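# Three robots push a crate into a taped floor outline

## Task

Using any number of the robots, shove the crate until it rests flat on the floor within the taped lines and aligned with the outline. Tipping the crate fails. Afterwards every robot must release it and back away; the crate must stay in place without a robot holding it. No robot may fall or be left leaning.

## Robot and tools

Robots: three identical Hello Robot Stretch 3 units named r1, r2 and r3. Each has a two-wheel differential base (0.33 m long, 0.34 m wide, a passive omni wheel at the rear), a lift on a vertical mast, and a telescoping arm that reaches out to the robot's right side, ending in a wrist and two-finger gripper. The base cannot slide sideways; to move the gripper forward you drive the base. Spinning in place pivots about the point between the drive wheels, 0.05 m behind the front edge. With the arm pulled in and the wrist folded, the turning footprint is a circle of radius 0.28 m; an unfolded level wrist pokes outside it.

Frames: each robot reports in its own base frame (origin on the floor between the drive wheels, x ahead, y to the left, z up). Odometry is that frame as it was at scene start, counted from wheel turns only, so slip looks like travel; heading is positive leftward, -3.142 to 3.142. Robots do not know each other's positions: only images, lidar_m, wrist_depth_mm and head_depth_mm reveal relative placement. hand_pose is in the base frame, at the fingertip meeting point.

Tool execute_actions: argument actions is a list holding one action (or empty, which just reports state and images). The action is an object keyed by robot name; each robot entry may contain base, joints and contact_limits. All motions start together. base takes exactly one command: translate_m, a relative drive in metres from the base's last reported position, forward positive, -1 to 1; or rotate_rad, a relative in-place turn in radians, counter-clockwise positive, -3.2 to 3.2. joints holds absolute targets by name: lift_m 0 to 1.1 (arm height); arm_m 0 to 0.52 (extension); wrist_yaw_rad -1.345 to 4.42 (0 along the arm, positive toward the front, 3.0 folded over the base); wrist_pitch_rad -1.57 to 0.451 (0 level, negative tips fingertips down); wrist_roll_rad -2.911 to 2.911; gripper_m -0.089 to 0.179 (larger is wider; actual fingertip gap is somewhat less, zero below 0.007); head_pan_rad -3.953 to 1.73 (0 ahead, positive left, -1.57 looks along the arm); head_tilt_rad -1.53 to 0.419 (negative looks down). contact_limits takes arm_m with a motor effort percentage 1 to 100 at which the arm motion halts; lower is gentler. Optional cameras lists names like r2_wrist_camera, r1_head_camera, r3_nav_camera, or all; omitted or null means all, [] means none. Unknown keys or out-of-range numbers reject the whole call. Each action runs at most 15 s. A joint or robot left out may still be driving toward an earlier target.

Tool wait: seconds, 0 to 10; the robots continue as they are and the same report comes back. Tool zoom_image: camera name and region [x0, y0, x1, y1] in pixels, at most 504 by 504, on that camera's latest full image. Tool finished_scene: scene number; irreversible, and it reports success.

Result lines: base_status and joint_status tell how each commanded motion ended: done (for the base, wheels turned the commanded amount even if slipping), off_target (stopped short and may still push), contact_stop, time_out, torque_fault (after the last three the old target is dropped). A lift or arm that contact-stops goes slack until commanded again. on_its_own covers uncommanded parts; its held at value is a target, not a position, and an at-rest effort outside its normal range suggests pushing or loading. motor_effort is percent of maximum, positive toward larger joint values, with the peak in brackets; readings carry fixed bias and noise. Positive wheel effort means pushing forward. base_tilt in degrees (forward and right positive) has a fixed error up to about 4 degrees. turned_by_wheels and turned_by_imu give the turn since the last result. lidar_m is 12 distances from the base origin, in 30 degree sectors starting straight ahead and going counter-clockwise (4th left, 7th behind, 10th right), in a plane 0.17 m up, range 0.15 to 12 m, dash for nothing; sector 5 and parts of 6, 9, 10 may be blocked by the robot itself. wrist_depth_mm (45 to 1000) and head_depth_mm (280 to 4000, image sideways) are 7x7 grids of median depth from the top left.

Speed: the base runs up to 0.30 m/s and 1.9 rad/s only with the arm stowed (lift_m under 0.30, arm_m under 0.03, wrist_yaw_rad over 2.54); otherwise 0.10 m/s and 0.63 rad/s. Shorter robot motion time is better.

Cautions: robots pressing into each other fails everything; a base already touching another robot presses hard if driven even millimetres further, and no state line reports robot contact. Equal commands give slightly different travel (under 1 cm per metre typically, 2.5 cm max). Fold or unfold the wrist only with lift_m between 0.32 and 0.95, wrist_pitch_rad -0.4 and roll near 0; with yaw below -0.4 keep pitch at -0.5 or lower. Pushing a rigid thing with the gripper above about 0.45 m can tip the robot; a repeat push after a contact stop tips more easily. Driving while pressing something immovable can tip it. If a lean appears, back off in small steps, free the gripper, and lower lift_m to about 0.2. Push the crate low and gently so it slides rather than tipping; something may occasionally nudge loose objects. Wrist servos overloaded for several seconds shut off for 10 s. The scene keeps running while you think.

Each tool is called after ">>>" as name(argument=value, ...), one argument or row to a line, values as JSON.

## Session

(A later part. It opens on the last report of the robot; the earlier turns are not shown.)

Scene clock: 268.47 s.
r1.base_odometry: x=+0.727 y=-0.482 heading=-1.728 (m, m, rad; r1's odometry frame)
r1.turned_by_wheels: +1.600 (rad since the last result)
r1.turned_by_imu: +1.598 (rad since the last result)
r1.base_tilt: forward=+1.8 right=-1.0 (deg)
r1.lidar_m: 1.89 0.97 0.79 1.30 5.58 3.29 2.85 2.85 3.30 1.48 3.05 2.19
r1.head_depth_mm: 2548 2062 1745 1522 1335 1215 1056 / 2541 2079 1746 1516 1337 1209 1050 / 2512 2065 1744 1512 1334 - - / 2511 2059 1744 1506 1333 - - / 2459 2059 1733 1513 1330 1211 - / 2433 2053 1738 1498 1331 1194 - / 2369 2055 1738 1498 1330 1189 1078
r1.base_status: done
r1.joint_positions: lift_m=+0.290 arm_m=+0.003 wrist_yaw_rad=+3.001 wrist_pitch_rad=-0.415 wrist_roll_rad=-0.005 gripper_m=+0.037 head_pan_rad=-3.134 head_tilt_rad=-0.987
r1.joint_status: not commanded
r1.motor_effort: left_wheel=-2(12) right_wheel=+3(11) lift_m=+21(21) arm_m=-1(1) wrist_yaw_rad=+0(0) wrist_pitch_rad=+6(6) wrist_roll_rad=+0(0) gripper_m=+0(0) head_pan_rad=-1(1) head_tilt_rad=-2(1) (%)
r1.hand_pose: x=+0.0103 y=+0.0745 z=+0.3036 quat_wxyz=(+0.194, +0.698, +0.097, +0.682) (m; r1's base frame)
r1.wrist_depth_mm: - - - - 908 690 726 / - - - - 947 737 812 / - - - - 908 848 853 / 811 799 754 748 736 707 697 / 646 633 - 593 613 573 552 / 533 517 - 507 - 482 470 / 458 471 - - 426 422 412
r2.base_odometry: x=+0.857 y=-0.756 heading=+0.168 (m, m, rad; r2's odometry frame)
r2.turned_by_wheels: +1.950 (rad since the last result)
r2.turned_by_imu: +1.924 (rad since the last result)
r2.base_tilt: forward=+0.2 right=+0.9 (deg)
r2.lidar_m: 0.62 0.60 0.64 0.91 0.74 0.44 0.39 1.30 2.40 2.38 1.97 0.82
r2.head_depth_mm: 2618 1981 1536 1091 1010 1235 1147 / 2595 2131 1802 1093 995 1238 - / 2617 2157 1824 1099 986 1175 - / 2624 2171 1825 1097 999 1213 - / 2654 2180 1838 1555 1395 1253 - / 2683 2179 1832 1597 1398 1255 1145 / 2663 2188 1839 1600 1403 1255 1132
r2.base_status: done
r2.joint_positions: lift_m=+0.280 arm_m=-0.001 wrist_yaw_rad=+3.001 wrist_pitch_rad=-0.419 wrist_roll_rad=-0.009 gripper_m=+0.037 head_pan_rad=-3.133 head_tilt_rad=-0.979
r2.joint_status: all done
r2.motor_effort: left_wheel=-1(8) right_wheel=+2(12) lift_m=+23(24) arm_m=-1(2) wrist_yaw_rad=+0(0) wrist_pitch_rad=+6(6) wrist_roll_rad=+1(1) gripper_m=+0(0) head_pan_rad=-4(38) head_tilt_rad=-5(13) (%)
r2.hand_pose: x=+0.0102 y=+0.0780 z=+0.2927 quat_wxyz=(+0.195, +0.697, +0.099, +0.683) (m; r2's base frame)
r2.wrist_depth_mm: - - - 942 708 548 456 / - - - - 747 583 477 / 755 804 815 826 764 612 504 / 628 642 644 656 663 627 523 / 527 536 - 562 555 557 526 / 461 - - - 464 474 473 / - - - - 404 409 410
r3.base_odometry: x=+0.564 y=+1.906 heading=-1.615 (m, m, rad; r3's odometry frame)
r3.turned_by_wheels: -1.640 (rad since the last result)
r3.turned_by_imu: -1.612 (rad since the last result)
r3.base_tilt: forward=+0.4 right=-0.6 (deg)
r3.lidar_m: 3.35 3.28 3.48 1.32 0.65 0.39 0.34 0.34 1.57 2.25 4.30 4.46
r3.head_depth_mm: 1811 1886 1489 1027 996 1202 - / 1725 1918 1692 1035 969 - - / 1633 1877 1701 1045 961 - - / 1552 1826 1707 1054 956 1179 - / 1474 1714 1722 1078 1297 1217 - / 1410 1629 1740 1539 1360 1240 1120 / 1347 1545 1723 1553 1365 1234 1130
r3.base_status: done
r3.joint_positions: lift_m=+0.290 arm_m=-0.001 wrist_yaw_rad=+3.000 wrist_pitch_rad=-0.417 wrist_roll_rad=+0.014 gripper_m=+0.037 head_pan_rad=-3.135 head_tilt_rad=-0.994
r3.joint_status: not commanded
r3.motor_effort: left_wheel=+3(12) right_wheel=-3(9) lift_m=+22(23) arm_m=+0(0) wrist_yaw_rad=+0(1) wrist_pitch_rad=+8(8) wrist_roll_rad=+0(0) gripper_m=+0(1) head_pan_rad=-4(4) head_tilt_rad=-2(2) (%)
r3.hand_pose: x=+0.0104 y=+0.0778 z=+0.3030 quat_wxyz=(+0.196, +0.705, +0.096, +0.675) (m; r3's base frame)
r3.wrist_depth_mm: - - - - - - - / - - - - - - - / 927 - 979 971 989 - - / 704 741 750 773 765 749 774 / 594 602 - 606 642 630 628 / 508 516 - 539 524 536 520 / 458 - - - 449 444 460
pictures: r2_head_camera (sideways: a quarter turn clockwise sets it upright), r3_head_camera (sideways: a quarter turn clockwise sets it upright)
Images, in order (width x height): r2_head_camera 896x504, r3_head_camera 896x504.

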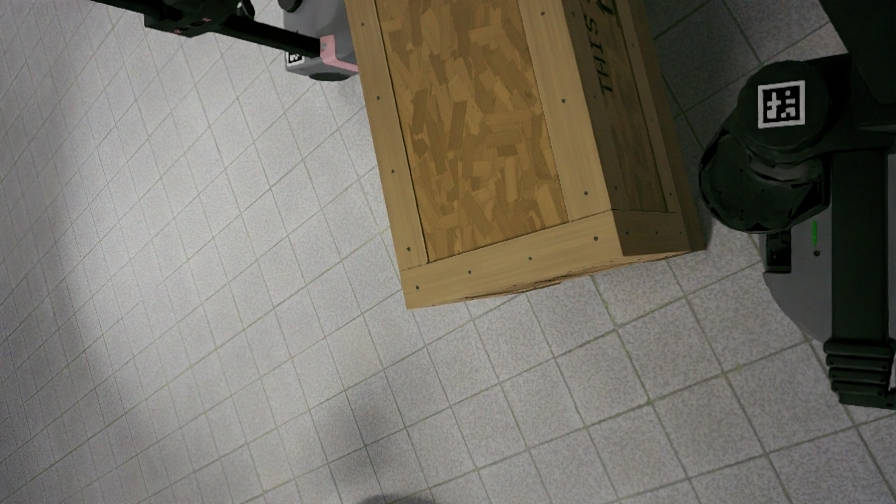

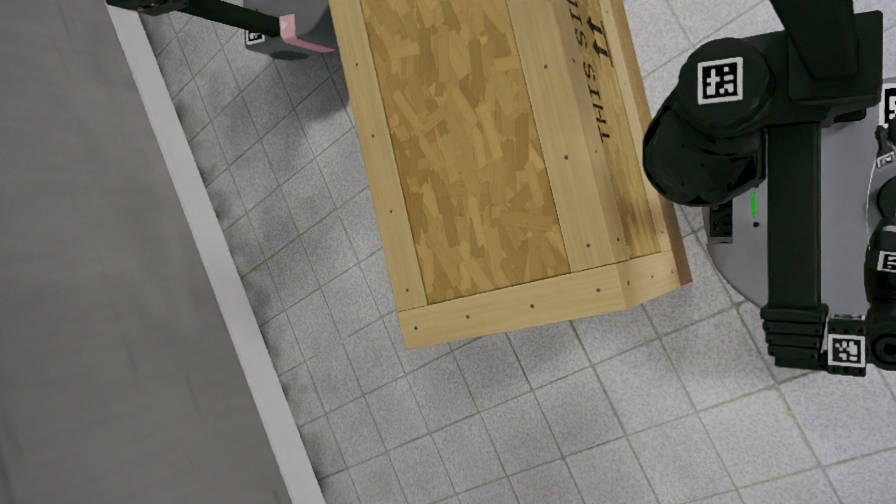

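>>> execute_actions(
  actions=[
    {"r1":{"base":{"translate_m":0.45}},"r3":{"joints":{"lift_m":0.42},"base":{"translate_m":-0.03}},"r2":{"base":{"rotate_rad":-0.17},"joints":{"lift_m":0.42}}},
  ],
  cameras=[],
)

>>> execute_actions(
  actions=[
    {"r1":{"joints":{"head_pan_rad":1.3,"head_tilt_rad":-0.85}},"r3":{"base":{"translate_m":-0.27}},"r2":{"base":{"translate_m":-0.30}}},
  ],
  cameras=["r2_head_camera","r3_head_camera","r1_head_camera"],
)

Scene clock: 280.47 s.
r1.base_odometry: x=+0.656 y=-0.926 heading=-1.728 (m, m, rad; r1's odometry frame)
r1.turned_by_wheels: +0.000 (rad since the last result)
r1.turned_by_imu: -0.001 (rad since the last result)
r1.base_tilt: forward=+1.9 right=-1.0 (deg)
r1.lidar_m: 1.47 0.93 0.71 0.68 1.34 3.79 3.27 3.27 1.53 1.53 2.94 1.70
r1.head_depth_mm: 2531 2078 1751 1517 1339 1215 1054 / 2525 2071 1751 1512 1346 1215 1052 / 2535 2053 1748 1510 1335 - - / 2495 2066 1736 1523 1335 - - / 2515 2051 1737 1510 1334 1208 - / 2488 2045 1736 1506 1327 1188 - / 2495 2035 1744 1501 1326 1187 1073
r1.base_status: done
r1.joint_positions: lift_m=+0.290 arm_m=+0.003 wrist_yaw_rad=+3.001 wrist_pitch_rad=-0.415 wrist_roll_rad=-0.005 gripper_m=+0.037 head_pan_rad=-3.134 head_tilt_rad=-0.987
r1.joint_status: not commanded
r1.motor_effort: left_wheel=-2(10) right_wheel=+2(11) lift_m=+21(21) arm_m=-1(1) wrist_yaw_rad=+0(0) wrist_pitch_rad=+6(7) wrist_roll_rad=+0(0) gripper_m=-1(0) head_pan_rad=-3(1) head_tilt_rad=-2(2) (%)
r1.hand_pose: x=+0.0103 y=+0.0745 z=+0.3036 quat_wxyz=(+0.194, +0.698, +0.097, +0.682) (m; r1's base frame)
r1.wrist_depth_mm: - - - 624 670 - - / - - - 686 729 862 - / - - - 764 847 714 648 / 806 791 751 759 720 700 682 / 629 631 - 595 608 567 563 / 529 520 - 512 - 488 474 / 451 468 - - 425 413 411
r2.base_odometry: x=+0.857 y=-0.756 heading=-0.002 (m, m, rad; r2's odometry frame)
r2.turned_by_wheels: -0.170 (rad since the last result)
r2.turned_by_imu: -0.169 (rad since the last result)
r2.base_tilt: forward=+0.2 right=+0.9 (deg)
r2.lidar_m: 0.65 0.61 0.61 0.77 1.65 0.49 0.39 0.45 0.92 2.38 3.39 0.98
r2.head_depth_mm: 2626 1993 1251 1081 1229 1253 - / 1174 1450 1523 1093 1075 1273 - / 2631 2131 1766 1094 1006 - - / 2655 2150 1816 1102 985 1194 - / 2678 2170 1831 1104 1023 1233 - / 2669 2178 1845 1567 1397 1253 1168 / 2716 2195 1841 1599 1403 1256 1130
r2.base_status: done
r2.joint_positions: lift_m=+0.420 arm_m=-0.001 wrist_yaw_rad=+3.001 wrist_pitch_rad=-0.419 wrist_roll_rad=-0.009 gripper_m=+0.037 head_pan_rad=-3.134 head_tilt_rad=-0.979
r2.joint_status: all done
r2.motor_effort: left_wheel=+3(11) right_wheel=-2(6) lift_m=+41(42) arm_m=-2(2) wrist_yaw_rad=+1(0) wrist_pitch_rad=+6(6) wrist_roll_rad=+1(1) gripper_m=+0(1) head_pan_rad=-4(5) head_tilt_rad=-5(4) (%)
r2.hand_pose: x=+0.0102 y=+0.0781 z=+0.4321 quat_wxyz=(+0.195, +0.697, +0.099, +0.683) (m; r2's base frame)
r2.wrist_depth_mm: - - - 795 629 529 450 / - - - 871 667 558 477 / - - - 932 739 599 499 / 854 860 867 884 784 637 528 / 700 728 - 729 734 676 564 / 603 605 - 621 621 630 588 / 522 533 - 554 537 546 546
r3.base_odometry: x=+0.565 y=+1.936 heading=-1.615 (m, m, rad; r3's odometry frame)
r3.turned_by_wheels: +0.000 (rad since the last result)
r3.turned_by_imu: -0.001 (rad since the last result)
r3.base_tilt: forward=+0.4 right=-0.5 (deg)
r3.lidar_m: 3.40 3.32 3.51 2.95 0.59 0.35 0.31 0.31 1.54 2.21 4.30 4.45
r3.head_depth_mm: 1794 1900 1491 1030 962 - - / 1689 1909 1677 1034 946 - - / 1600 1861 1698 1047 943 - - / 1528 1780 1725 1055 936 1070 - / 1443 1681 1726 1081 991 1216 - / 1384 1591 1736 1534 1367 1229 1117 / 1329 1526 1702 1548 1373 1230 1128
r3.base_status: done
r3.joint_positions: lift_m=+0.420 arm_m=-0.001 wrist_yaw_rad=+3.000 wrist_pitch_rad=-0.417 wrist_roll_rad=+0.014 gripper_m=+0.037 head_pan_rad=-3.135 head_tilt_rad=-0.994
r3.joint_status: all done
r3.motor_effort: left_wheel=+2(10) right_wheel=-2(13) lift_m=+28(29) arm_m=+0(0) wrist_yaw_rad=+1(1) wrist_pitch_rad=+8(8) wrist_roll_rad=+0(0) gripper_m=-1(0) head_pan_rad=-3(3) head_tilt_rad=-1(2) (%)
r3.hand_pose: x=+0.0104 y=+0.0778 z=+0.4327 quat_wxyz=(+0.196, +0.705, +0.096, +0.675) (m; r3's base frame)
r3.wrist_depth_mm: - - - - - - - / - - - - - - - / 730 - - - - - - / 688 997 - - 963 - - / 628 791 - 817 878 816 838 / 593 686 - 690 686 688 689 / 551 588 595 587 590 593 597
pictures: none
No camera images: the call's "cameras" was empty. Leave "cameras" out to get every camera's image.

Scene clock: 285.50 s.
r1.base_odometry: x=+0.656 y=-0.926 heading=-1.728 (m, m, rad; r1's odometry frame)
r1.turned_by_wheels: +0.000 (rad since the last result)
r1.turned_by_imu: +0.000 (rad since the last result)
r1.base_tilt: forward=+1.8 right=-0.9 (deg)
r1.lidar_m: 1.47 1.46 0.84 0.69 5.76 3.77 3.27 3.28 1.53 1.53 2.93 1.70
r1.head_depth_mm: 1609 1766 1911 1678 1431 1241 1098 / 1732 1979 2042 1003 1396 1245 1102 / 2051 2266 1034 1400 1308 1243 1097 / 2387 2491 1068 1400 1337 1241 1098 / 2870 2557 1435 1179 1292 1239 1100 / 3293 2472 1424 1175 1344 1239 1135 / 3508 1267 1726 1206 1370 1261 -
r1.base_status: not commanded
r1.joint_positions: lift_m=+0.290 arm_m=+0.003 wrist_yaw_rad=+3.001 wrist_pitch_rad=-0.415 wrist_roll_rad=-0.005 gripper_m=+0.037 head_pan_rad=+1.293 head_tilt_rad=-0.853
r1.joint_status: all done
r1.motor_effort: left_wheel=-2(2) right_wheel=+2(2) lift_m=+21(22) arm_m=-1(1) wrist_yaw_rad=+0(0) wrist_pitch_rad=+6(6) wrist_roll_rad=+0(0) gripper_m=+0(0) head_pan_rad=+4(31) head_tilt_rad=+0(9) (%)
r1.hand_pose: x=+0.0103 y=+0.0745 z=+0.3036 quat_wxyz=(+0.194, +0.698, +0.097, +0.682) (m; r1's base frame)
r1.wrist_depth_mm: - - 737 673 - - - / - - 779 729 900 - - / - - 878 832 732 821 890 / 807 773 754 722 739 704 700 / 647 604 - 592 601 573 559 / 523 530 - 514 - 489 476 / 453 465 - - 424 415 408
r2.base_odometry: x=+0.557 y=-0.756 heading=-0.001 (m, m, rad; r2's odometry frame)
r2.turned_by_wheels: +0.000 (rad since the last result)
r2.turned_by_imu: +0.113 (rad since the last result)
r2.base_tilt: forward=+0.3 right=+1.0 (deg)
r2.lidar_m: 0.87 0.83 0.87 0.56 0.32 0.28 0.28 0.32 0.78 0.85 3.29 1.19
r2.head_depth_mm: 2583 2133 1791 1562 960 875 - / 2566 2149 1810 1561 961 887 - / 2617 2150 1815 1567 967 - - / 2643 2146 1815 1098 964 907 - / 2665 2167 1840 1580 1374 1089 - / 2676 2178 1845 1583 1401 1253 1165 / 2647 2193 1841 1592 1404 1256 1131
r2.base_status: translate_m off_target (by the wheels' count: -0.2997 of -0.3000)
r2.joint_positions: lift_m=+0.420 arm_m=-0.001 wrist_yaw_rad=+3.001 wrist_pitch_rad=-0.419 wrist_roll_rad=-0.009 gripper_m=+0.037 head_pan_rad=-3.134 head_tilt_rad=-0.980
r2.joint_status: not commanded
r2.on_its_own: left_wheel is at rest, and its effort (-34) is outside its rest range (-18 to +18); right_wheel is at rest, and its effort (-43) is outside its rest range (-18 to +18)
r2.motor_effort: left_wheel=-34(46) right_wheel=-43(79) lift_m=+40(41) arm_m=-1(2) wrist_yaw_rad=+0(0) wrist_pitch_rad=+6(6) wrist_roll_rad=+1(1) gripper_m=+0(1) head_pan_rad=-4(3) head_tilt_rad=-4(4) (%)
r2.hand_pose: x=+0.0103 y=+0.0781 z=+0.4322 quat_wxyz=(+0.195, +0.697, +0.099, +0.683) (m; r2's base frame)
r2.wrist_depth_mm: - - - - 919 737 619 / 425 - - - 979 776 637 / 331 368 - - - 819 675 / 307 388 870 890 898 829 700 / 313 408 - 729 737 742 719 / 316 442 - 619 623 622 634 / 319 418 - 546 539 547 551
r3.base_odometry: x=+0.577 y=+2.206 heading=-1.613 (m, m, rad; r3's odometry frame)
r3.turned_by_wheels: +0.002 (rad since the last result)
r3.turned_by_imu: +0.404 (rad since the last result)
r3.base_tilt: forward=+0.4 right=-0.6 (deg)
r3.lidar_m: 3.49 3.59 0.56 0.31 0.26 0.25 0.29 1.30 1.71 4.10 4.49 3.68
r3.head_depth_mm: 1220 1457 1645 1027 920 - - / 1220 1443 1648 1031 939 - - / 1210 1439 1648 1493 945 - - / 1206 1435 1650 1503 1220 1238 - / 1198 1406 1656 1519 1347 1231 - / 1194 1397 1665 1529 1359 1233 1124 / 1186 1398 1666 1543 1371 1235 1126
r3.base_status: done
r3.joint_positions: lift_m=+0.420 arm_m=-0.001 wrist_yaw_rad=+3.000 wrist_pitch_rad=-0.417 wrist_roll_rad=+0.014 gripper_m=+0.037 head_pan_rad=-3.136 head_tilt_rad=-0.995
r3.joint_status: not commanded
r3.on_its_own: left_wheel is at rest, and its effort (+26) is outside its rest range (-18 to +18); right_wheel is at rest, and its effort (-69) is outside its rest range (-18 to +18)
r3.motor_effort: left_wheel=+26(91) right_wheel=-69(81) lift_m=+26(27) arm_m=+0(0) wrist_yaw_rad=+0(1) wrist_pitch_rad=+8(8) wrist_roll_rad=+0(0) gripper_m=+0(1) head_pan_rad=-2(2) head_tilt_rad=-3(3) (%)
r3.hand_pose: x=+0.0104 y=+0.0778 z=+0.4328 quat_wxyz=(+0.196, +0.705, +0.096, +0.675) (m; r3's base frame)
r3.wrist_depth_mm: - - - - - - - / 518 - 532 581 - - - / 371 - 417 573 - - - / 284 298 435 619 986 997 - / 263 310 - 677 838 829 819 / 277 341 - 676 712 697 697 / 296 348 584 585 585 594 607
pictures: r1_head_camera (sideways: a quarter turn clockwise sets it upright), r2_head_camera (sideways: a quarter turn clockwise sets it upright), r3_head_camera (sideways: a quarter turn clockwise sets it upright)
Images, in order (width x height): r1_head_camera 896x504, r2_head_camera 896x504, r3_head_camera 896x504.

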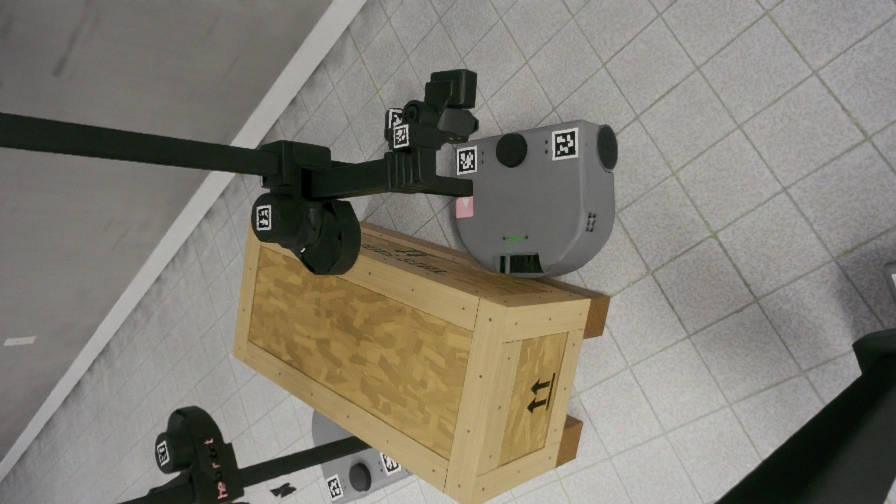

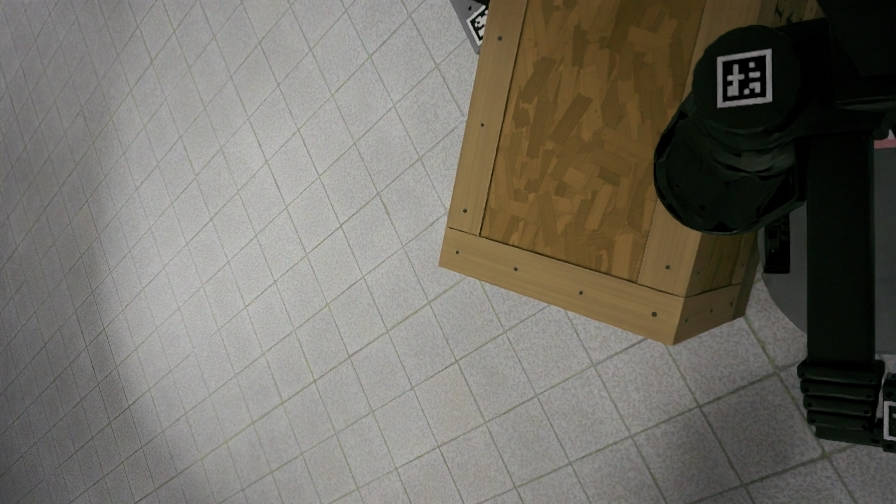

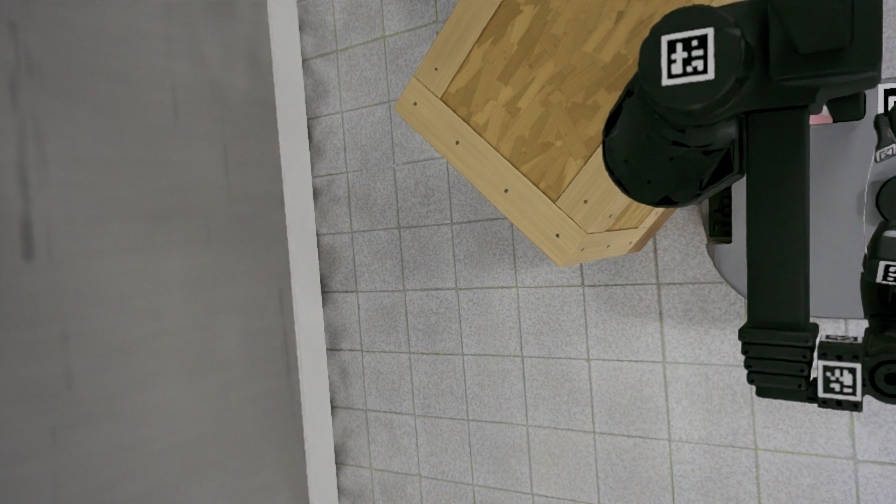

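>>> execute_actions(
  actions=[
    {"r1":{"base":{"rotate_rad":0.96},"joints":{"head_pan_rad":0.3}},"r3":{"base":{"rotate_rad":1.03}},"r2":{"base":{"rotate_rad":0.35}}},
  ],
  cameras=[],
)

>>> execute_actions(
  actions=[
    {"r1":{"base":{"translate_m":0.3}},"r3":{"base":{"translate_m":-0.33},"joints":{"lift_m":0.29}},"r2":{"base":{"translate_m":0.45},"joints":{"lift_m":0.29}}},
  ],
  cameras=["r1_head_camera","r3_nav_camera"],
)

Scene clock: 312.60 s.
r1.base_odometry: x=+0.656 y=-0.926 heading=-0.769 (m, m, rad; r1's odometry frame)
r1.turned_by_wheels: +0.960 (rad since the last result)
r1.turned_by_imu: +0.960 (rad since the last result)
r1.base_tilt: forward=+1.9 right=-1.0 (deg)
r1.lidar_m: 0.83 0.69 0.84 4.03 3.28 3.28 3.63 1.52 2.95 1.81 1.47 1.47
r1.head_depth_mm: 1569 1720 1854 1646 1425 1247 1099 / 1747 1925 2001 1029 1399 1240 1101 / 1790 1989 1032 1363 1277 1242 1100 / 2255 2468 990 1438 1313 1239 1098 / 2694 2584 1431 1205 1304 1241 1099 / 3113 2591 1434 1179 1307 1238 1096 / 3500 2301 1683 1177 1344 1239 1097
r1.base_status: done
r1.joint_positions: lift_m=+0.290 arm_m=+0.003 wrist_yaw_rad=+3.001 wrist_pitch_rad=-0.415 wrist_roll_rad=-0.005 gripper_m=+0.037 head_pan_rad=+0.307 head_tilt_rad=-0.852
r1.joint_status: all done
r1.motor_effort: left_wheel=-2(12) right_wheel=+3(9) lift_m=+21(21) arm_m=-1(1) wrist_yaw_rad=-1(1) wrist_pitch_rad=+6(7) wrist_roll_rad=+0(0) gripper_m=+0(0) head_pan_rad=-2(32) head_tilt_rad=+0(1) (%)
r1.hand_pose: x=+0.0103 y=+0.0745 z=+0.3036 quat_wxyz=(+0.194, +0.698, +0.097, +0.682) (m; r1's base frame)
r1.wrist_depth_mm: - - - - - - 581 / - - - - - - 605 / - - - - 948 807 617 / 805 785 757 749 744 705 665 / 633 608 - 605 604 576 563 / 528 513 - 509 - 484 467 / 452 464 - - 422 413 411
r2.base_odometry: x=+0.557 y=-0.756 heading=+0.348 (m, m, rad; r2's odometry frame)
r2.turned_by_wheels: +0.350 (rad since the last result)
r2.turned_by_imu: +0.346 (rad since the last result)
r2.base_tilt: forward=+0.1 right=+1.0 (deg)
r2.lidar_m: 0.84 0.84 1.02 0.36 0.28 0.27 0.29 0.92 0.83 3.56 1.46 0.92
r2.head_depth_mm: 2582 2132 1793 1560 958 871 - / 2626 2120 1815 1563 964 889 - / 2612 2133 1812 1573 967 - - / 2621 2159 1816 1570 1382 1215 - / 2661 2168 1831 1578 1397 1250 - / 2689 2162 1841 1589 1393 1253 1160 / 2691 2177 1843 1589 1408 1257 1139
r2.base_status: done
r2.joint_positions: lift_m=+0.420 arm_m=-0.001 wrist_yaw_rad=+3.001 wrist_pitch_rad=-0.419 wrist_roll_rad=-0.009 gripper_m=+0.037 head_pan_rad=-3.134 head_tilt_rad=-0.980
r2.joint_status: not commanded
r2.motor_effort: left_wheel=-2(41) right_wheel=+3(31) lift_m=+40(39) arm_m=-2(2) wrist_yaw_rad=+0(0) wrist_pitch_rad=+5(5) wrist_roll_rad=+1(0) gripper_m=+0(0) head_pan_rad=-4(3) head_tilt_rad=-3(5) (%)
r2.hand_pose: x=+0.0103 y=+0.0781 z=+0.4322 quat_wxyz=(+0.195, +0.697, +0.099, +0.683) (m; r2's base frame)
r2.wrist_depth_mm: - - 697 - - 904 697 / 428 - 474 698 - 935 723 / 317 318 489 783 - 955 728 / 272 316 534 831 899 876 753 / 276 348 - 736 746 742 711 / 293 376 - 620 605 641 630 / 307 376 - 548 539 544 549
r3.base_odometry: x=+0.577 y=+2.206 heading=-0.583 (m, m, rad; r3's odometry frame)
r3.turned_by_wheels: +1.030 (rad since the last result)
r3.turned_by_imu: +1.015 (rad since the last result)
r3.base_tilt: forward=+0.4 right=-0.6 (deg)
r3.lidar_m: 2.95 0.31 0.26 0.25 0.28 1.30 1.68 3.86 4.47 3.69 3.50 3.57
r3.head_depth_mm: 1527 1716 1672 1472 1314 - - / 1714 1862 1686 1483 1349 - - / 1940 1973 1697 1490 1349 - - / 2197 1984 1711 1502 1344 1238 - / 2398 2002 1732 1524 1346 1233 - / 2450 2035 1733 1524 1365 1231 1118 / 2459 2051 1765 1547 1379 1237 1122
r3.base_status: done
r3.joint_positions: lift_m=+0.420 arm_m=-0.001 wrist_yaw_rad=+3.000 wrist_pitch_rad=-0.417 wrist_roll_rad=+0.014 gripper_m=+0.037 head_pan_rad=-3.136 head_tilt_rad=-0.995
r3.joint_status: not commanded
r3.motor_effort: left_wheel=-2(23) right_wheel=+3(58) lift_m=+26(26) arm_m=+0(0) wrist_yaw_rad=+0(1) wrist_pitch_rad=+8(8) wrist_roll_rad=+0(0) gripper_m=+0(0) head_pan_rad=-3(2) head_tilt_rad=-3(2) (%)
r3.hand_pose: x=+0.0104 y=+0.0778 z=+0.4328 quat_wxyz=(+0.196, +0.705, +0.096, +0.675) (m; r3's base frame)
r3.wrist_depth_mm: 997 - - - - - - / - - 540 535 546 563 572 / 389 - 378 377 382 386 396 / 380 375 367 359 356 350 348 / 729 425 - 406 388 394 388 / 670 483 - 466 454 447 437 / 575 554 551 539 535 524 512
pictures: none
No camera images: the call's "cameras" was empty. Leave "cameras" out to get every camera's image.

Scene clock: 316.53 s.
r1.base_odometry: x=+0.872 y=-1.135 heading=-0.769 (m, m, rad; r1's odometry frame)
r1.turned_by_wheels: +0.000 (rad since the last result)
r1.turned_by_imu: -0.001 (rad since the last result)
r1.base_tilt: forward=+1.9 right=-1.0 (deg)
r1.lidar_m: 0.91 0.44 0.46 4.27 3.49 3.48 1.89 1.81 3.00 1.52 1.25 0.88
r1.head_depth_mm: 1315 1447 1596 1016 1248 1198 1102 / 1461 1630 1845 1604 1279 1234 1099 / 1662 1877 1964 1672 1428 1243 1098 / 1917 2198 2036 1632 1423 1239 1102 / 2256 2479 1424 1234 1253 1219 1097 / 2749 2563 1425 1177 997 1029 1097 / 3197 2580 1687 1176 997 1077 1102
r1.base_status: done
r1.joint_positions: lift_m=+0.290 arm_m=+0.003 wrist_yaw_rad=+3.001 wrist_pitch_rad=-0.415 wrist_roll_rad=-0.005 gripper_m=+0.037 head_pan_rad=+0.307 head_tilt_rad=-0.852
r1.joint_status: not commanded
r1.motor_effort: left_wheel=-2(9) right_wheel=+2(9) lift_m=+21(21) arm_m=-1(1) wrist_yaw_rad=-1(1) wrist_pitch_rad=+7(6) wrist_roll_rad=+0(0) gripper_m=-1(0) head_pan_rad=-2(1) head_tilt_rad=+0(0) (%)
r1.hand_pose: x=+0.0103 y=+0.0745 z=+0.3036 quat_wxyz=(+0.194, +0.698, +0.097, +0.682) (m; r1's base frame)
r1.wrist_depth_mm: - - - - 676 433 350 / - - - - 686 450 377 / - - - - 728 468 429 / 823 778 758 728 730 481 478 / 639 614 - 604 599 536 541 / 526 518 - 513 - 488 472 / 454 475 - - 426 414 410
r2.base_odometry: x=+0.980 y=-0.602 heading=+0.348 (m, m, rad; r2's odometry frame)
r2.turned_by_wheels: +0.000 (rad since the last result)
r2.turned_by_imu: +0.003 (rad since the last result)
r2.base_tilt: forward=+0.2 right=+1.0 (deg)
r2.lidar_m: 0.39 0.39 0.48 0.93 0.65 0.64 0.69 0.87 2.59 3.47 0.68 0.43
r2.head_depth_mm: 2586 2121 1249 1090 1177 1227 1147 / 2592 2142 1258 1114 1309 1256 - / 2636 2147 1284 1168 1360 1276 - / 2652 2154 1813 1498 1391 1254 - / 2657 2159 1825 1589 1400 1249 - / 2664 2168 1825 1531 1401 1250 1145 / 2681 2182 1730 1373 1380 1252 1131
r2.base_status: done
r2.joint_positions: lift_m=+0.290 arm_m=-0.001 wrist_yaw_rad=+3.001 wrist_pitch_rad=-0.419 wrist_roll_rad=-0.009 gripper_m=+0.037 head_pan_rad=-3.134 head_tilt_rad=-0.980
r2.joint_status: all done
r2.motor_effort: left_wheel=-1(9) right_wheel=+2(11) lift_m=+24(35) arm_m=-2(2) wrist_yaw_rad=+0(0) wrist_pitch_rad=+5(5) wrist_roll_rad=+1(1) gripper_m=+0(0) head_pan_rad=-3(3) head_tilt_rad=-3(4) (%)
r2.hand_pose: x=+0.0103 y=+0.0781 z=+0.3029 quat_wxyz=(+0.195, +0.697, +0.099, +0.683) (m; r2's base frame)
r2.wrist_depth_mm: 522 - - - 621 437 336 / 546 - - - 651 452 347 / 575 660 843 851 677 469 357 / 593 657 662 672 647 487 363 / 539 541 - 553 567 484 377 / 464 491 - - 476 472 383 / - - - - 416 422 384
r3.base_odometry: x=+0.302 y=+2.387 heading=-0.583 (m, m, rad; r3's odometry frame)
r3.turned_by_wheels: +0.000 (rad since the last result)
r3.turned_by_imu: +0.000 (rad since the last result)
r3.base_tilt: forward=+0.4 right=-0.6 (deg)
r3.lidar_m: 0.73 0.38 0.31 0.31 1.09 1.11 1.44 3.28 4.18 3.92 3.68 3.75
r3.head_depth_mm: 1309 1477 1617 1469 1310 1203 - / 1459 1691 1678 1481 1323 - - / 1652 1877 1691 1496 1336 - - / 1925 1988 1722 1509 1342 1235 - / 2218 2026 1728 1528 1352 1224 - / 2407 2039 1745 1529 1362 1231 1118 / 2468 2040 1764 1542 1367 1236 1125
r3.base_status: done
r3.joint_positions: lift_m=+0.290 arm_m=-0.001 wrist_yaw_rad=+3.000 wrist_pitch_rad=-0.417 wrist_roll_rad=+0.014 gripper_m=+0.037 head_pan_rad=-3.136 head_tilt_rad=-0.995
r3.joint_status: all done
r3.motor_effort: left_wheel=-1(12) right_wheel=+3(7) lift_m=+23(23) arm_m=+0(0) wrist_yaw_rad=-1(0) wrist_pitch_rad=+8(8) wrist_roll_rad=+0(0) gripper_m=+0(1) head_pan_rad=-3(3) head_tilt_rad=-2(2) (%)
r3.hand_pose: x=+0.0104 y=+0.0778 z=+0.3030 quat_wxyz=(+0.196, +0.705, +0.096, +0.675) (m; r3's base frame)
r3.wrist_depth_mm: 848 - - - 324 321 317 / 900 - - 371 360 354 350 / 883 - 944 408 389 386 383 / 764 733 760 452 434 431 423 / 612 611 - 543 469 477 466 / 516 517 - 526 516 516 519 / 454 - - - 447 457 458
pictures: r1_head_camera (sideways: a quarter turn clockwise sets it upright), r3_nav_camera (sideways: a quarter turn counterclockwise sets it upright)
Images, in order (width x height): r1_head_camera 896x504, r3_nav_camera 672x504.

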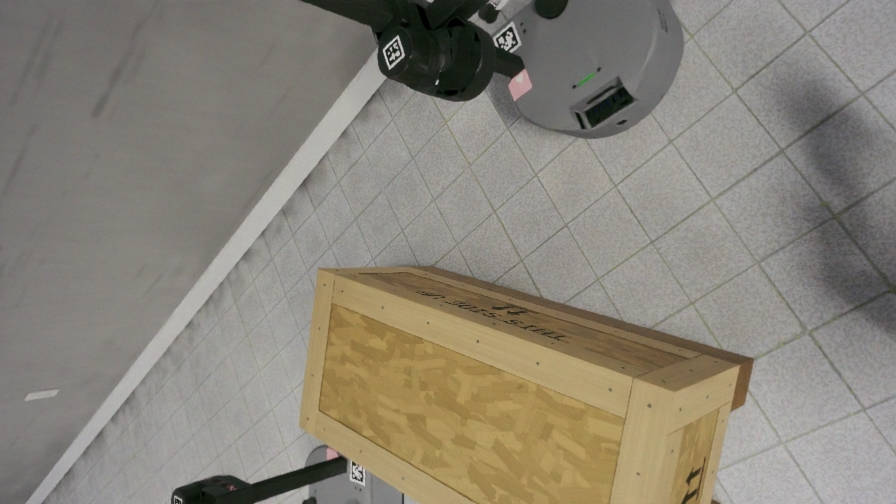

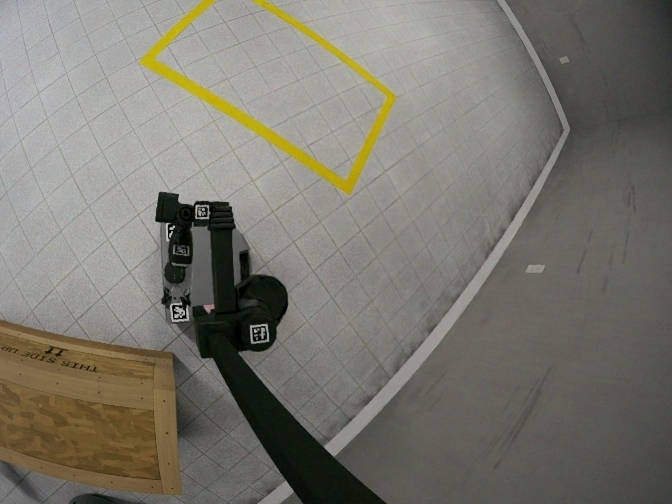

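>>> execute_actions(
  actions=[
    {"r1":{"base":{"translate_m":0.325},"joints":{"head_pan_rad":-3.14,"head_tilt_rad":-0.99}},"r3":{"base":{"rotate_rad":-2.03}}},
  ],
  cameras=[],
)

>>> execute_actions(
  actions=[
    {"r1":{"base":{"rotate_rad":-1.75}},"r3":{"joints":{"lift_m":0.42}}},
  ],
  cameras=["r1_head_camera","r3_head_camera"],
)

Scene clock: 324.00 s.
r1.base_odometry: x=+1.105 y=-1.361 heading=-0.769 (m, m, rad; r1's odometry frame)
r1.turned_by_wheels: +0.000 (rad since the last result)
r1.turned_by_imu: -0.001 (rad since the last result)
r1.base_tilt: forward=+1.9 right=-0.9 (deg)
r1.lidar_m: 0.59 0.47 0.32 0.30 3.78 3.74 2.12 2.11 2.40 1.22 0.99 0.58
r1.head_depth_mm: 2594 2097 1779 1522 1343 1208 1052 / 2561 2102 1766 1527 1343 1217 - / 2577 2096 1765 1518 1340 - - / 2558 2086 1762 1521 1337 1239 - / 2584 2077 1759 1513 1336 1212 - / 2555 2072 1743 1512 1340 1190 - / 2112 2032 1746 1512 1338 1191 1079
r1.base_status: done
r1.joint_positions: lift_m=+0.290 arm_m=+0.003 wrist_yaw_rad=+3.001 wrist_pitch_rad=-0.415 wrist_roll_rad=-0.005 gripper_m=+0.037 head_pan_rad=-3.133 head_tilt_rad=-0.979
r1.joint_status: all done
r1.motor_effort: left_wheel=-2(11) right_wheel=+3(12) lift_m=+21(21) arm_m=-1(1) wrist_yaw_rad=-1(1) wrist_pitch_rad=+6(6) wrist_roll_rad=+0(0) gripper_m=+0(0) head_pan_rad=-4(29) head_tilt_rad=-4(15) (%)
r1.hand_pose: x=+0.0103 y=+0.0745 z=+0.3036 quat_wxyz=(+0.194, +0.698, +0.097, +0.682) (m; r1's base frame)
r1.wrist_depth_mm: - - - 315 327 351 374 / - - - 335 358 383 419 / - - - 368 394 431 473 / 832 808 771 424 445 488 534 / 643 626 - 449 493 536 567 / 535 511 - 496 - 479 482 / 456 470 - - 427 418 409
r2.base_odometry: x=+0.980 y=-0.602 heading=+0.348 (m, m, rad; r2's odometry frame)
r2.turned_by_wheels: +0.000 (rad since the last result)
r2.turned_by_imu: -0.001 (rad since the last result)
r2.base_tilt: forward=+0.3 right=+0.9 (deg)
r2.lidar_m: 0.39 0.39 0.48 0.93 0.66 0.64 0.69 0.58 2.59 3.48 0.68 0.43
r2.head_depth_mm: 2581 2124 1248 1087 1180 1234 1149 / 2598 2123 1254 1118 1314 1260 - / 2649 2130 1283 1166 1363 1279 - / 2621 2152 1828 1494 1372 1254 - / 2671 2155 1828 1518 1281 1252 - / 2574 810 986 1346 1192 1231 1149 / 2460 2202 1846 1016 987 1255 1135
r2.base_status: not commanded
r2.joint_positions: lift_m=+0.290 arm_m=-0.001 wrist_yaw_rad=+3.001 wrist_pitch_rad=-0.419 wrist_roll_rad=-0.009 gripper_m=+0.037 head_pan_rad=-3.134 head_tilt_rad=-0.980
r2.joint_status: not commanded
r2.motor_effort: left_wheel=-1(2) right_wheel=+1(2) lift_m=+24(24) arm_m=-2(2) wrist_yaw_rad=+0(0) wrist_pitch_rad=+5(5) wrist_roll_rad=+1(1) gripper_m=+0(0) head_pan_rad=-4(4) head_tilt_rad=-5(4) (%)
r2.hand_pose: x=+0.0103 y=+0.0781 z=+0.3029 quat_wxyz=(+0.195, +0.697, +0.099, +0.683) (m; r2's base frame)
r2.wrist_depth_mm: 522 - - - 618 437 336 / 546 - - - 648 452 344 / 565 658 832 853 685 470 356 / 592 654 677 674 654 483 365 / 542 544 - 557 562 485 376 / 459 494 - - 478 467 380 / - - - - 416 422 384
r3.base_odometry: x=+0.302 y=+2.387 heading=-2.613 (m, m, rad; r3's odometry frame)
r3.turned_by_wheels: -2.030 (rad since the last result)
r3.turned_by_imu: -1.997 (rad since the last result)
r3.base_tilt: forward=+0.3 right=-0.6 (deg)
r3.lidar_m: 4.25 3.80 3.69 3.85 0.63 0.36 0.31 0.31 1.09 1.13 1.55 4.07
r3.head_depth_mm: 2281 1920 1664 1026 964 1204 - / 2277 1933 1651 1035 954 - - / 2090 1612 1590 1042 945 - - / 1765 1871 1633 1052 935 1169 - / 1650 1855 1742 1469 1332 1227 - / 1452 1618 1711 1534 1359 1224 1117 / 1291 1422 1572 1545 1381 1235 1127
r3.base_status: done
r3.joint_positions: lift_m=+0.290 arm_m=+0.000 wrist_yaw_rad=+3.000 wrist_pitch_rad=-0.417 wrist_roll_rad=+0.014 gripper_m=+0.037 head_pan_rad=-3.136 head_tilt_rad=-0.995
r3.joint_status: not commanded
r3.motor_effort: left_wheel=+2(12) right_wheel=-3(9) lift_m=+22(22) arm_m=-1(0) wrist_yaw_rad=+0(0) wrist_pitch_rad=+8(8) wrist_roll_rad=+0(0) gripper_m=+0(0) head_pan_rad=-4(2) head_tilt_rad=-3(2) (%)
r3.hand_pose: x=+0.0104 y=+0.0778 z=+0.3030 quat_wxyz=(+0.196, +0.705, +0.096, +0.675) (m; r3's base frame)
r3.wrist_depth_mm: - - - - - - - / - - - - - - - / 859 - - 984 - 986 - / 705 741 744 775 776 778 779 / 598 608 - 609 658 633 630 / 518 514 - 540 534 522 526 / 455 - - - 454 455 459
pictures: none
No camera images: the call's "cameras" was empty. Leave "cameras" out to get every camera's image.

Scene clock: 326.30 s.
r1.base_odometry: x=+1.105 y=-1.361 heading=-2.519 (m, m, rad; r1's odometry frame)
r1.turned_by_wheels: -1.750 (rad since the last result)
r1.turned_by_imu: -1.748 (rad since the last result)
r1.base_tilt: forward=+1.9 right=-1.0 (deg)
r1.lidar_m: 1.40 1.03 0.58 0.59 0.59 0.34 0.30 3.88 3.74 3.89 2.11 3.33
r1.head_depth_mm: 2594 1283 1519 1066 992 1208 1056 / 2585 2097 1757 1070 974 1202 - / 2558 2095 1750 1068 954 - - / 2571 2092 1760 1064 936 993 - / 2553 2084 1764 1431 1293 1216 - / 2562 2087 1755 1519 1338 1194 - / 2563 2064 1752 1524 1334 1192 1077
r1.base_status: done
r1.joint_positions: lift_m=+0.290 arm_m=+0.003 wrist_yaw_rad=+3.001 wrist_pitch_rad=-0.415 wrist_roll_rad=-0.005 gripper_m=+0.037 head_pan_rad=-3.134 head_tilt_rad=-0.979
r1.joint_status: not commanded
r1.motor_effort: left_wheel=+3(16) right_wheel=-2(8) lift_m=+22(21) arm_m=-1(1) wrist_yaw_rad=-1(2) wrist_pitch_rad=+6(7) wrist_roll_rad=+0(0) gripper_m=+0(0) head_pan_rad=-1(2) head_tilt_rad=-4(5) (%)
r1.hand_pose: x=+0.0103 y=+0.0744 z=+0.3036 quat_wxyz=(+0.194, +0.698, +0.097, +0.682) (m; r1's base frame)
r1.wrist_depth_mm: - - - 920 871 818 736 / 653 - - - 925 855 773 / 608 - - 613 587 855 822 / 557 764 757 530 476 697 698 / 511 634 - 523 541 569 549 / 474 532 - 512 - 495 481 / 431 471 - - 420 412 413
r2.base_odometry: x=+0.980 y=-0.602 heading=+0.348 (m, m, rad; r2's odometry frame)
r2.turned_by_wheels: +0.000 (rad since the last result)
r2.turned_by_imu: +0.000 (rad since the last result)
r2.base_tilt: forward=+0.3 right=+0.9 (deg)
r2.lidar_m: 0.39 0.39 0.48 0.93 0.66 0.64 0.50 0.58 2.59 3.47 0.68 0.43
r2.head_depth_mm: 2604 2119 1256 1089 1184 1227 1145 / 2627 2126 1260 1113 1321 1259 - / 2619 2138 1283 1164 1365 1280 - / 2640 2159 1836 901 1230 1244 - / 2489 561 652 850 1182 1226 - / 466 2077 1832 1082 1292 1250 1147 / 2669 2185 1843 1532 1398 1254 1135
r2.base_status: not commanded
r2.joint_positions: lift_m=+0.290 arm_m=-0.001 wrist_yaw_rad=+3.001 wrist_pitch_rad=-0.419 wrist_roll_rad=-0.009 gripper_m=+0.037 head_pan_rad=-3.134 head_tilt_rad=-0.980
r2.joint_status: not commanded
r2.motor_effort: left_wheel=-2(2) right_wheel=+3(2) lift_m=+24(24) arm_m=-2(2) wrist_yaw_rad=+0(0) wrist_pitch_rad=+5(6) wrist_roll_rad=+1(1) gripper_m=+1(1) head_pan_rad=-4(3) head_tilt_rad=-5(4) (%)
r2.hand_pose: x=+0.0103 y=+0.0781 z=+0.3029 quat_wxyz=(+0.195, +0.697, +0.099, +0.683) (m; r2's base frame)
r2.wrist_depth_mm: 521 - - - 622 436 336 / 548 - - - 651 450 343 / 569 656 854 855 681 467 354 / 588 650 665 679 653 482 366 / 534 544 - 560 566 487 375 / 462 493 - - 479 470 377 / - - - - 417 419 385
r3.base_odometry: x=+0.302 y=+2.387 heading=-2.613 (m, m, rad; r3's odometry frame)
r3.turned_by_wheels: +0.000 (rad since the last result)
r3.turned_by_imu: +0.000 (rad since the last result)
r3.base_tilt: forward=+0.4 right=-0.6 (deg)
r3.lidar_m: 4.26 3.80 3.67 3.83 0.63 0.36 0.31 0.31 1.09 1.13 1.54 4.08
r3.head_depth_mm: 2275 1935 1462 1029 963 - - / 2313 1939 1643 1038 939 - - / 2108 1611 1580 1043 948 - - / 1748 1851 1646 1058 940 1172 - / 1656 1867 1740 1474 1334 1228 - / 1449 1618 1705 1541 1366 1227 1121 / 1292 1416 1579 1550 1375 1238 1128
r3.base_status: not commanded
r3.joint_positions: lift_m=+0.420 arm_m=+0.000 wrist_yaw_rad=+3.000 wrist_pitch_rad=-0.417 wrist_roll_rad=+0.014 gripper_m=+0.037 head_pan_rad=-3.136 head_tilt_rad=-0.995
r3.joint_status: all done
r3.motor_effort: left_wheel=+3(3) right_wheel=-3(3) lift_m=+27(29) arm_m=-1(0) wrist_yaw_rad=+0(0) wrist_pitch_rad=+8(8) wrist_roll_rad=+0(0) gripper_m=+1(1) head_pan_rad=-3(3) head_tilt_rad=-2(3) (%)
r3.hand_pose: x=+0.0104 y=+0.0778 z=+0.4327 quat_wxyz=(+0.196, +0.705, +0.096, +0.675) (m; r3's base frame)
r3.wrist_depth_mm: - - - - - - - / - - - - - - - / - - - - - - - / 752 984 1000 - 992 - - / 685 812 - 837 855 821 839 / 637 683 - 686 682 693 725 / 565 582 587 598 594 591 586
pictures: r1_head_camera (sideways: a quarter turn clockwise sets it upright), r3_head_camera (sideways: a quarter turn clockwise sets it upright)
Images, in order (width x height): r1_head_camera 896x504, r3_head_camera 896x504.

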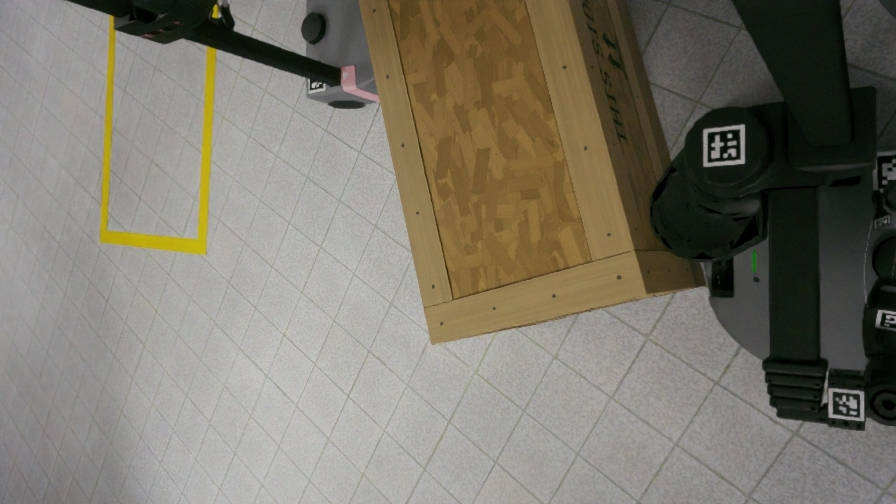

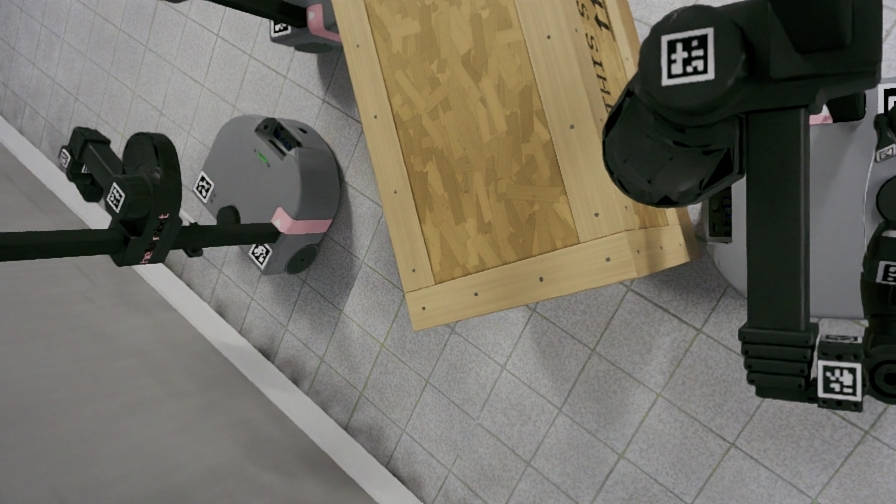

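>>> execute_actions(
  actions=[
    {"r1":{"joints":{"lift_m":0.42}},"r2":{"base":{"rotate_rad":-1.0}},"r3":{"base":{"translate_m":-0.02}}},
  ],
  cameras=[],
)

>>> execute_actions(
  actions=[
    {"r1":{"base":{"translate_m":-0.19}},"r2":{"joints":{"lift_m":0.42}},"r3":{"base":{"translate_m":-0.17}}},
  ],
  cameras=["r1_head_camera","r2_head_camera"],
)

Scene clock: 340.10 s.
r1.base_odometry: x=+1.105 y=-1.361 heading=-2.519 (m, m, rad; r1's odometry frame)
r1.turned_by_wheels: +0.000 (rad since the last result)
r1.turned_by_imu: +0.000 (rad since the last result)
r1.base_tilt: forward=+1.9 right=-1.0 (deg)
r1.lidar_m: 1.40 1.03 0.58 0.72 0.59 0.34 0.30 3.86 3.74 3.90 2.11 3.33
r1.head_depth_mm: 2569 1287 1510 1069 994 1208 1051 / 2585 2079 1768 1068 970 - - / 2544 2087 1769 1067 955 - - / 2561 2081 1759 1065 936 - - / 2547 2085 1751 1438 1285 1215 - / 2553 2081 1751 1512 1340 1197 - / 2544 2077 1740 1513 1328 1191 1076
r1.base_status: not commanded
r1.joint_positions: lift_m=+0.420 arm_m=+0.003 wrist_yaw_rad=+3.001 wrist_pitch_rad=-0.415 wrist_roll_rad=-0.005 gripper_m=+0.037 head_pan_rad=-3.134 head_tilt_rad=-0.979
r1.joint_status: all done
r1.motor_effort: left_wheel=+4(3) right_wheel=-2(2) lift_m=+40(44) arm_m=-1(1) wrist_yaw_rad=+0(0) wrist_pitch_rad=+6(6) wrist_roll_rad=+0(0) gripper_m=-1(1) head_pan_rad=-2(2) head_tilt_rad=-4(5) (%)
r1.hand_pose: x=+0.0103 y=+0.0744 z=+0.4329 quat_wxyz=(+0.194, +0.698, +0.097, +0.682) (m; r1's base frame)
r1.wrist_depth_mm: - - - 548 847 802 738 / - - - - 452 878 778 / 597 - - - - 936 854 / 551 - - 697 867 904 884 / 523 776 - 614 750 748 725 / 475 663 - 645 - 622 603 / 442 575 - 559 556 538 545
r2.base_odometry: x=+0.980 y=-0.602 heading=-0.652 (m, m, rad; r2's odometry frame)
r2.turned_by_wheels: -1.000 (rad since the last result)
r2.turned_by_imu: -0.989 (rad since the last result)
r2.base_tilt: forward=+0.2 right=+0.9 (deg)
r2.lidar_m: 0.63 0.42 0.39 0.40 0.50 1.06 0.65 0.64 0.50 0.58 2.59 2.82
r2.head_depth_mm: 2599 2126 1788 1561 1374 1233 1149 / 2589 2111 1801 1570 1384 1261 - / 2612 2134 1819 1308 1385 1279 - / 2648 2107 1270 1155 1353 1252 - / 2687 2058 1277 1125 1327 1240 - / 1182 2006 1278 1109 1249 1249 1141 / 2676 2197 1831 1110 1158 1258 1132
r2.base_status: done
r2.joint_positions: lift_m=+0.290 arm_m=-0.001 wrist_yaw_rad=+3.001 wrist_pitch_rad=-0.419 wrist_roll_rad=-0.009 gripper_m=+0.037 head_pan_rad=-3.134 head_tilt_rad=-0.980
r2.joint_status: not commanded
r2.motor_effort: left_wheel=+3(12) right_wheel=-3(7) lift_m=+24(25) arm_m=-2(2) wrist_yaw_rad=+0(0) wrist_pitch_rad=+5(6) wrist_roll_rad=+1(1) gripper_m=+0(1) head_pan_rad=-2(3) head_tilt_rad=-4(3) (%)
r2.hand_pose: x=+0.0103 y=+0.0781 z=+0.3029 quat_wxyz=(+0.195, +0.697, +0.099, +0.683) (m; r2's base frame)
r2.wrist_depth_mm: 498 - 432 403 379 359 336 / 564 - 471 447 415 389 368 / 636 607 530 496 457 430 403 / 653 627 576 550 508 475 441 / 538 546 - 563 535 513 480 / 463 491 - - 480 484 491 / - - - - 415 423 422
r3.base_odometry: x=+0.319 y=+2.397 heading=-2.613 (m, m, rad; r3's odometry frame)
r3.turned_by_wheels: +0.000 (rad since the last result)
r3.turned_by_imu: -0.001 (rad since the last result)
r3.base_tilt: forward=+0.4 right=-0.6 (deg)
r3.lidar_m: 4.28 3.81 3.69 3.85 0.59 0.34 0.29 0.29 1.08 1.12 1.54 4.11
r3.head_depth_mm: 2265 1909 1503 1028 950 - - / 2299 1938 1678 1037 942 - - / 2227 1624 1585 1046 944 - - / 1906 1501 1593 1056 934 1073 - / 1546 1826 1726 1479 1330 1237 - / 1441 1592 1698 1530 1366 1232 1120 / 1276 1406 1556 1538 1373 1238 1128
r3.base_status: done
r3.joint_positions: lift_m=+0.420 arm_m=+0.000 wrist_yaw_rad=+3.000 wrist_pitch_rad=-0.417 wrist_roll_rad=+0.014 gripper_m=+0.037 head_pan_rad=-3.136 head_tilt_rad=-0.995
r3.joint_status: not commanded
r3.motor_effort: left_wheel=+2(6) right_wheel=-3(8) lift_m=+27(27) arm_m=-1(0) wrist_yaw_rad=+0(0) wrist_pitch_rad=+8(8) wrist_roll_rad=+0(0) gripper_m=+0(1) head_pan_rad=-3(3) head_tilt_rad=-2(1) (%)
r3.hand_pose: x=+0.0104 y=+0.0778 z=+0.4327 quat_wxyz=(+0.196, +0.705, +0.096, +0.675) (m; r3's base frame)
r3.wrist_depth_mm: - - - - - - - / - - - - - - - / 759 - - - - - - / 670 988 989 - - 997 - / 632 796 - 812 865 834 832 / 581 664 - 690 688 696 694 / 543 588 583 585 586 601 584
pictures: none
No camera images: the call's "cameras" was empty. Leave "cameras" out to get every camera's image.

Scene clock: 343.30 s.
r1.base_odometry: x=+1.259 y=-1.250 heading=-2.518 (m, m, rad; r1's odometry frame)
r1.turned_by_wheels: +0.001 (rad since the last result)
r1.turned_by_imu: +0.024 (rad since the last result)
r1.base_tilt: forward=+1.9 right=-1.0 (deg)
r1.lidar_m: 1.50 1.12 0.67 0.69 0.34 0.28 0.28 0.30 3.65 3.81 2.20 3.49
r1.head_depth_mm: 2589 2101 1763 1270 939 878 1056 / 2571 2096 1767 1523 940 - - / 2577 2090 1763 1063 941 - - / 2562 2103 1757 1061 936 - - / 2570 2093 1747 1521 984 1155 - / 2532 2080 1755 1524 1339 1201 - / 2545 2068 1759 1518 1333 1190 1076
r1.base_status: translate_m off_target (by the wheels' count: -0.1897 of -0.1900)
r1.joint_positions: lift_m=+0.420 arm_m=+0.003 wrist_yaw_rad=+3.001 wrist_pitch_rad=-0.415 wrist_roll_rad=-0.005 gripper_m=+0.037 head_pan_rad=-3.134 head_tilt_rad=-0.979
r1.joint_status: not commanded
r1.on_its_own: right_wheel is at rest, and its effort (-62) is outside its rest range (-18 to +18)
r1.motor_effort: left_wheel=-17(25) right_wheel=-62(67) lift_m=+40(40) arm_m=-1(1) wrist_yaw_rad=+0(0) wrist_pitch_rad=+6(6) wrist_roll_rad=+0(0) gripper_m=+0(0) head_pan_rad=-2(1) head_tilt_rad=-4(5) (%)
r1.hand_pose: x=+0.0103 y=+0.0744 z=+0.4329 quat_wxyz=(+0.194, +0.698, +0.097, +0.682) (m; r1's base frame)
r1.wrist_depth_mm: - - - - 957 817 786 / - - - - - 951 826 / 442 423 - - - - 891 / 335 397 - 972 668 839 902 / 305 425 - 757 623 669 715 / 305 422 - 651 - 636 622 / 301 411 - 565 555 529 536
r2.base_odometry: x=+0.980 y=-0.602 heading=-0.652 (m, m, rad; r2's odometry frame)
r2.turned_by_wheels: +0.000 (rad since the last result)
r2.turned_by_imu: +0.000 (rad since the last result)
r2.base_tilt: forward=+0.2 right=+0.9 (deg)
r2.lidar_m: 0.64 0.42 0.39 0.40 0.50 1.06 0.59 0.61 0.62 4.45 2.58 2.81
r2.head_depth_mm: 2595 2112 1789 1560 1382 1251 - / 2622 2107 1798 1565 1384 1278 - / 2629 2132 1813 1515 1338 - - / 2653 1984 1268 1098 1274 1255 - / 2646 1105 1270 1103 1276 1242 - / 2503 2067 1277 1105 1276 1247 1161 / 2688 2184 1284 1111 1274 1243 1133
r2.base_status: not commanded
r2.joint_positions: lift_m=+0.420 arm_m=-0.001 wrist_yaw_rad=+3.001 wrist_pitch_rad=-0.419 wrist_roll_rad=-0.009 gripper_m=+0.037 head_pan_rad=-3.134 head_tilt_rad=-0.980
r2.joint_status: all done
r2.motor_effort: left_wheel=+3(2) right_wheel=-1(2) lift_m=+40(40) arm_m=-2(2) wrist_yaw_rad=+0(0) wrist_pitch_rad=+6(5) wrist_roll_rad=+1(1) gripper_m=+0(0) head_pan_rad=-3(3) head_tilt_rad=-4(4) (%)
r2.hand_pose: x=+0.0103 y=+0.0781 z=+0.4322 quat_wxyz=(+0.195, +0.697, +0.099, +0.683) (m; r2's base frame)
r2.wrist_depth_mm: 504 - 432 405 379 359 338 / 562 - 469 443 416 388 367 / 644 610 530 495 456 429 402 / 741 681 589 553 508 472 443 / 708 701 - 626 575 533 494 / 599 602 - 612 599 587 544 / 529 533 - 543 536 549 546
r3.base_odometry: x=+0.466 y=+2.483 heading=-2.612 (m, m, rad; r3's odometry frame)
r3.turned_by_wheels: +0.001 (rad since the last result)
r3.turned_by_imu: +0.287 (rad since the last result)
r3.base_tilt: forward=+0.4 right=-0.5 (deg)
r3.lidar_m: 4.28 3.77 3.78 0.43 0.29 0.27 0.27 1.00 1.00 1.18 2.14 4.21
r3.head_depth_mm: 1624 1837 1463 1027 916 - - / 1067 1743 1489 1040 937 - - / 1398 1649 1697 1058 942 - - / 1260 1471 1658 1502 1280 1218 - / 1155 1332 1560 1514 1351 1236 - / 1063 1207 1409 1511 1362 1227 1122 / 985 1109 1271 1461 1371 1241 1124
r3.base_status: done
r3.joint_positions: lift_m=+0.420 arm_m=+0.000 wrist_yaw_rad=+3.001 wrist_pitch_rad=-0.417 wrist_roll_rad=+0.014 gripper_m=+0.037 head_pan_rad=-3.136 head_tilt_rad=-0.995
r3.joint_status: not commanded
r3.on_its_own: right_wheel is at rest, and its effort (-53) is outside its rest range (-18 to +18)
r3.motor_effort: left_wheel=+11(68) right_wheel=-53(78) lift_m=+26(27) arm_m=-1(1) wrist_yaw_rad=-1(1) wrist_pitch_rad=+8(8) wrist_roll_rad=+0(0) gripper_m=+1(0) head_pan_rad=-3(3) head_tilt_rad=-2(3) (%)
r3.hand_pose: x=+0.0103 y=+0.0778 z=+0.4328 quat_wxyz=(+0.196, +0.705, +0.096, +0.675) (m; r3's base frame)
r3.wrist_depth_mm: - - - - - - - / 515 - 573 - - - - / 374 - 619 - - - - / 300 342 661 970 - 999 - / 297 373 - 834 846 831 849 / 304 392 - 685 680 684 679 / 312 400 576 594 588 596 608
pictures: r1_head_camera (sideways: a quarter turn clockwise sets it upright), r2_head_camera (sideways: a quarter turn clockwise sets it upright)
Images, in order (width x height): r1_head_camera 896x504, r2_head_camera 896x504.

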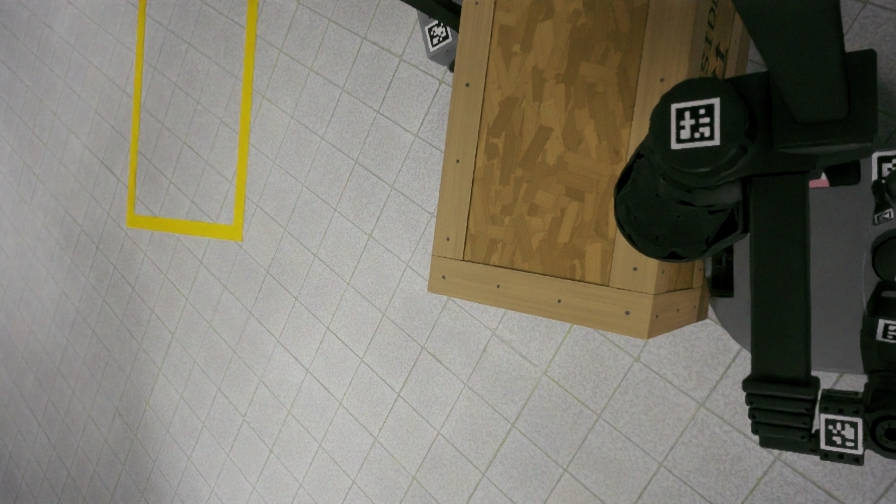

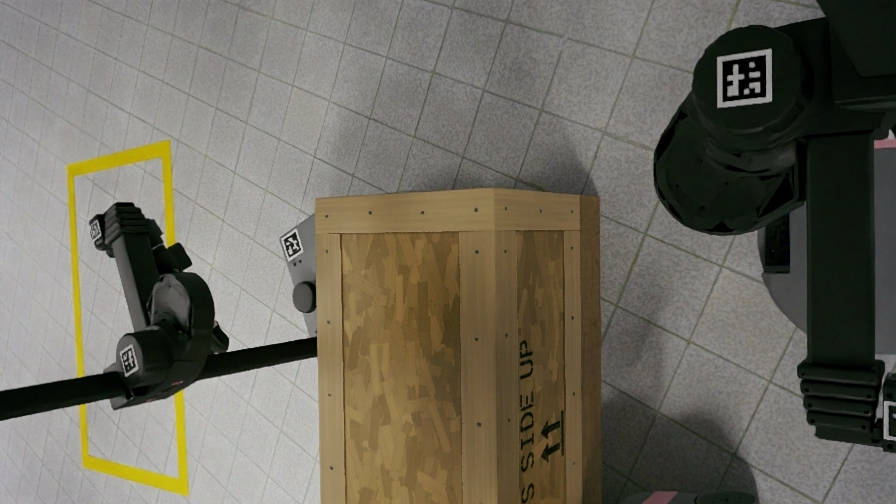

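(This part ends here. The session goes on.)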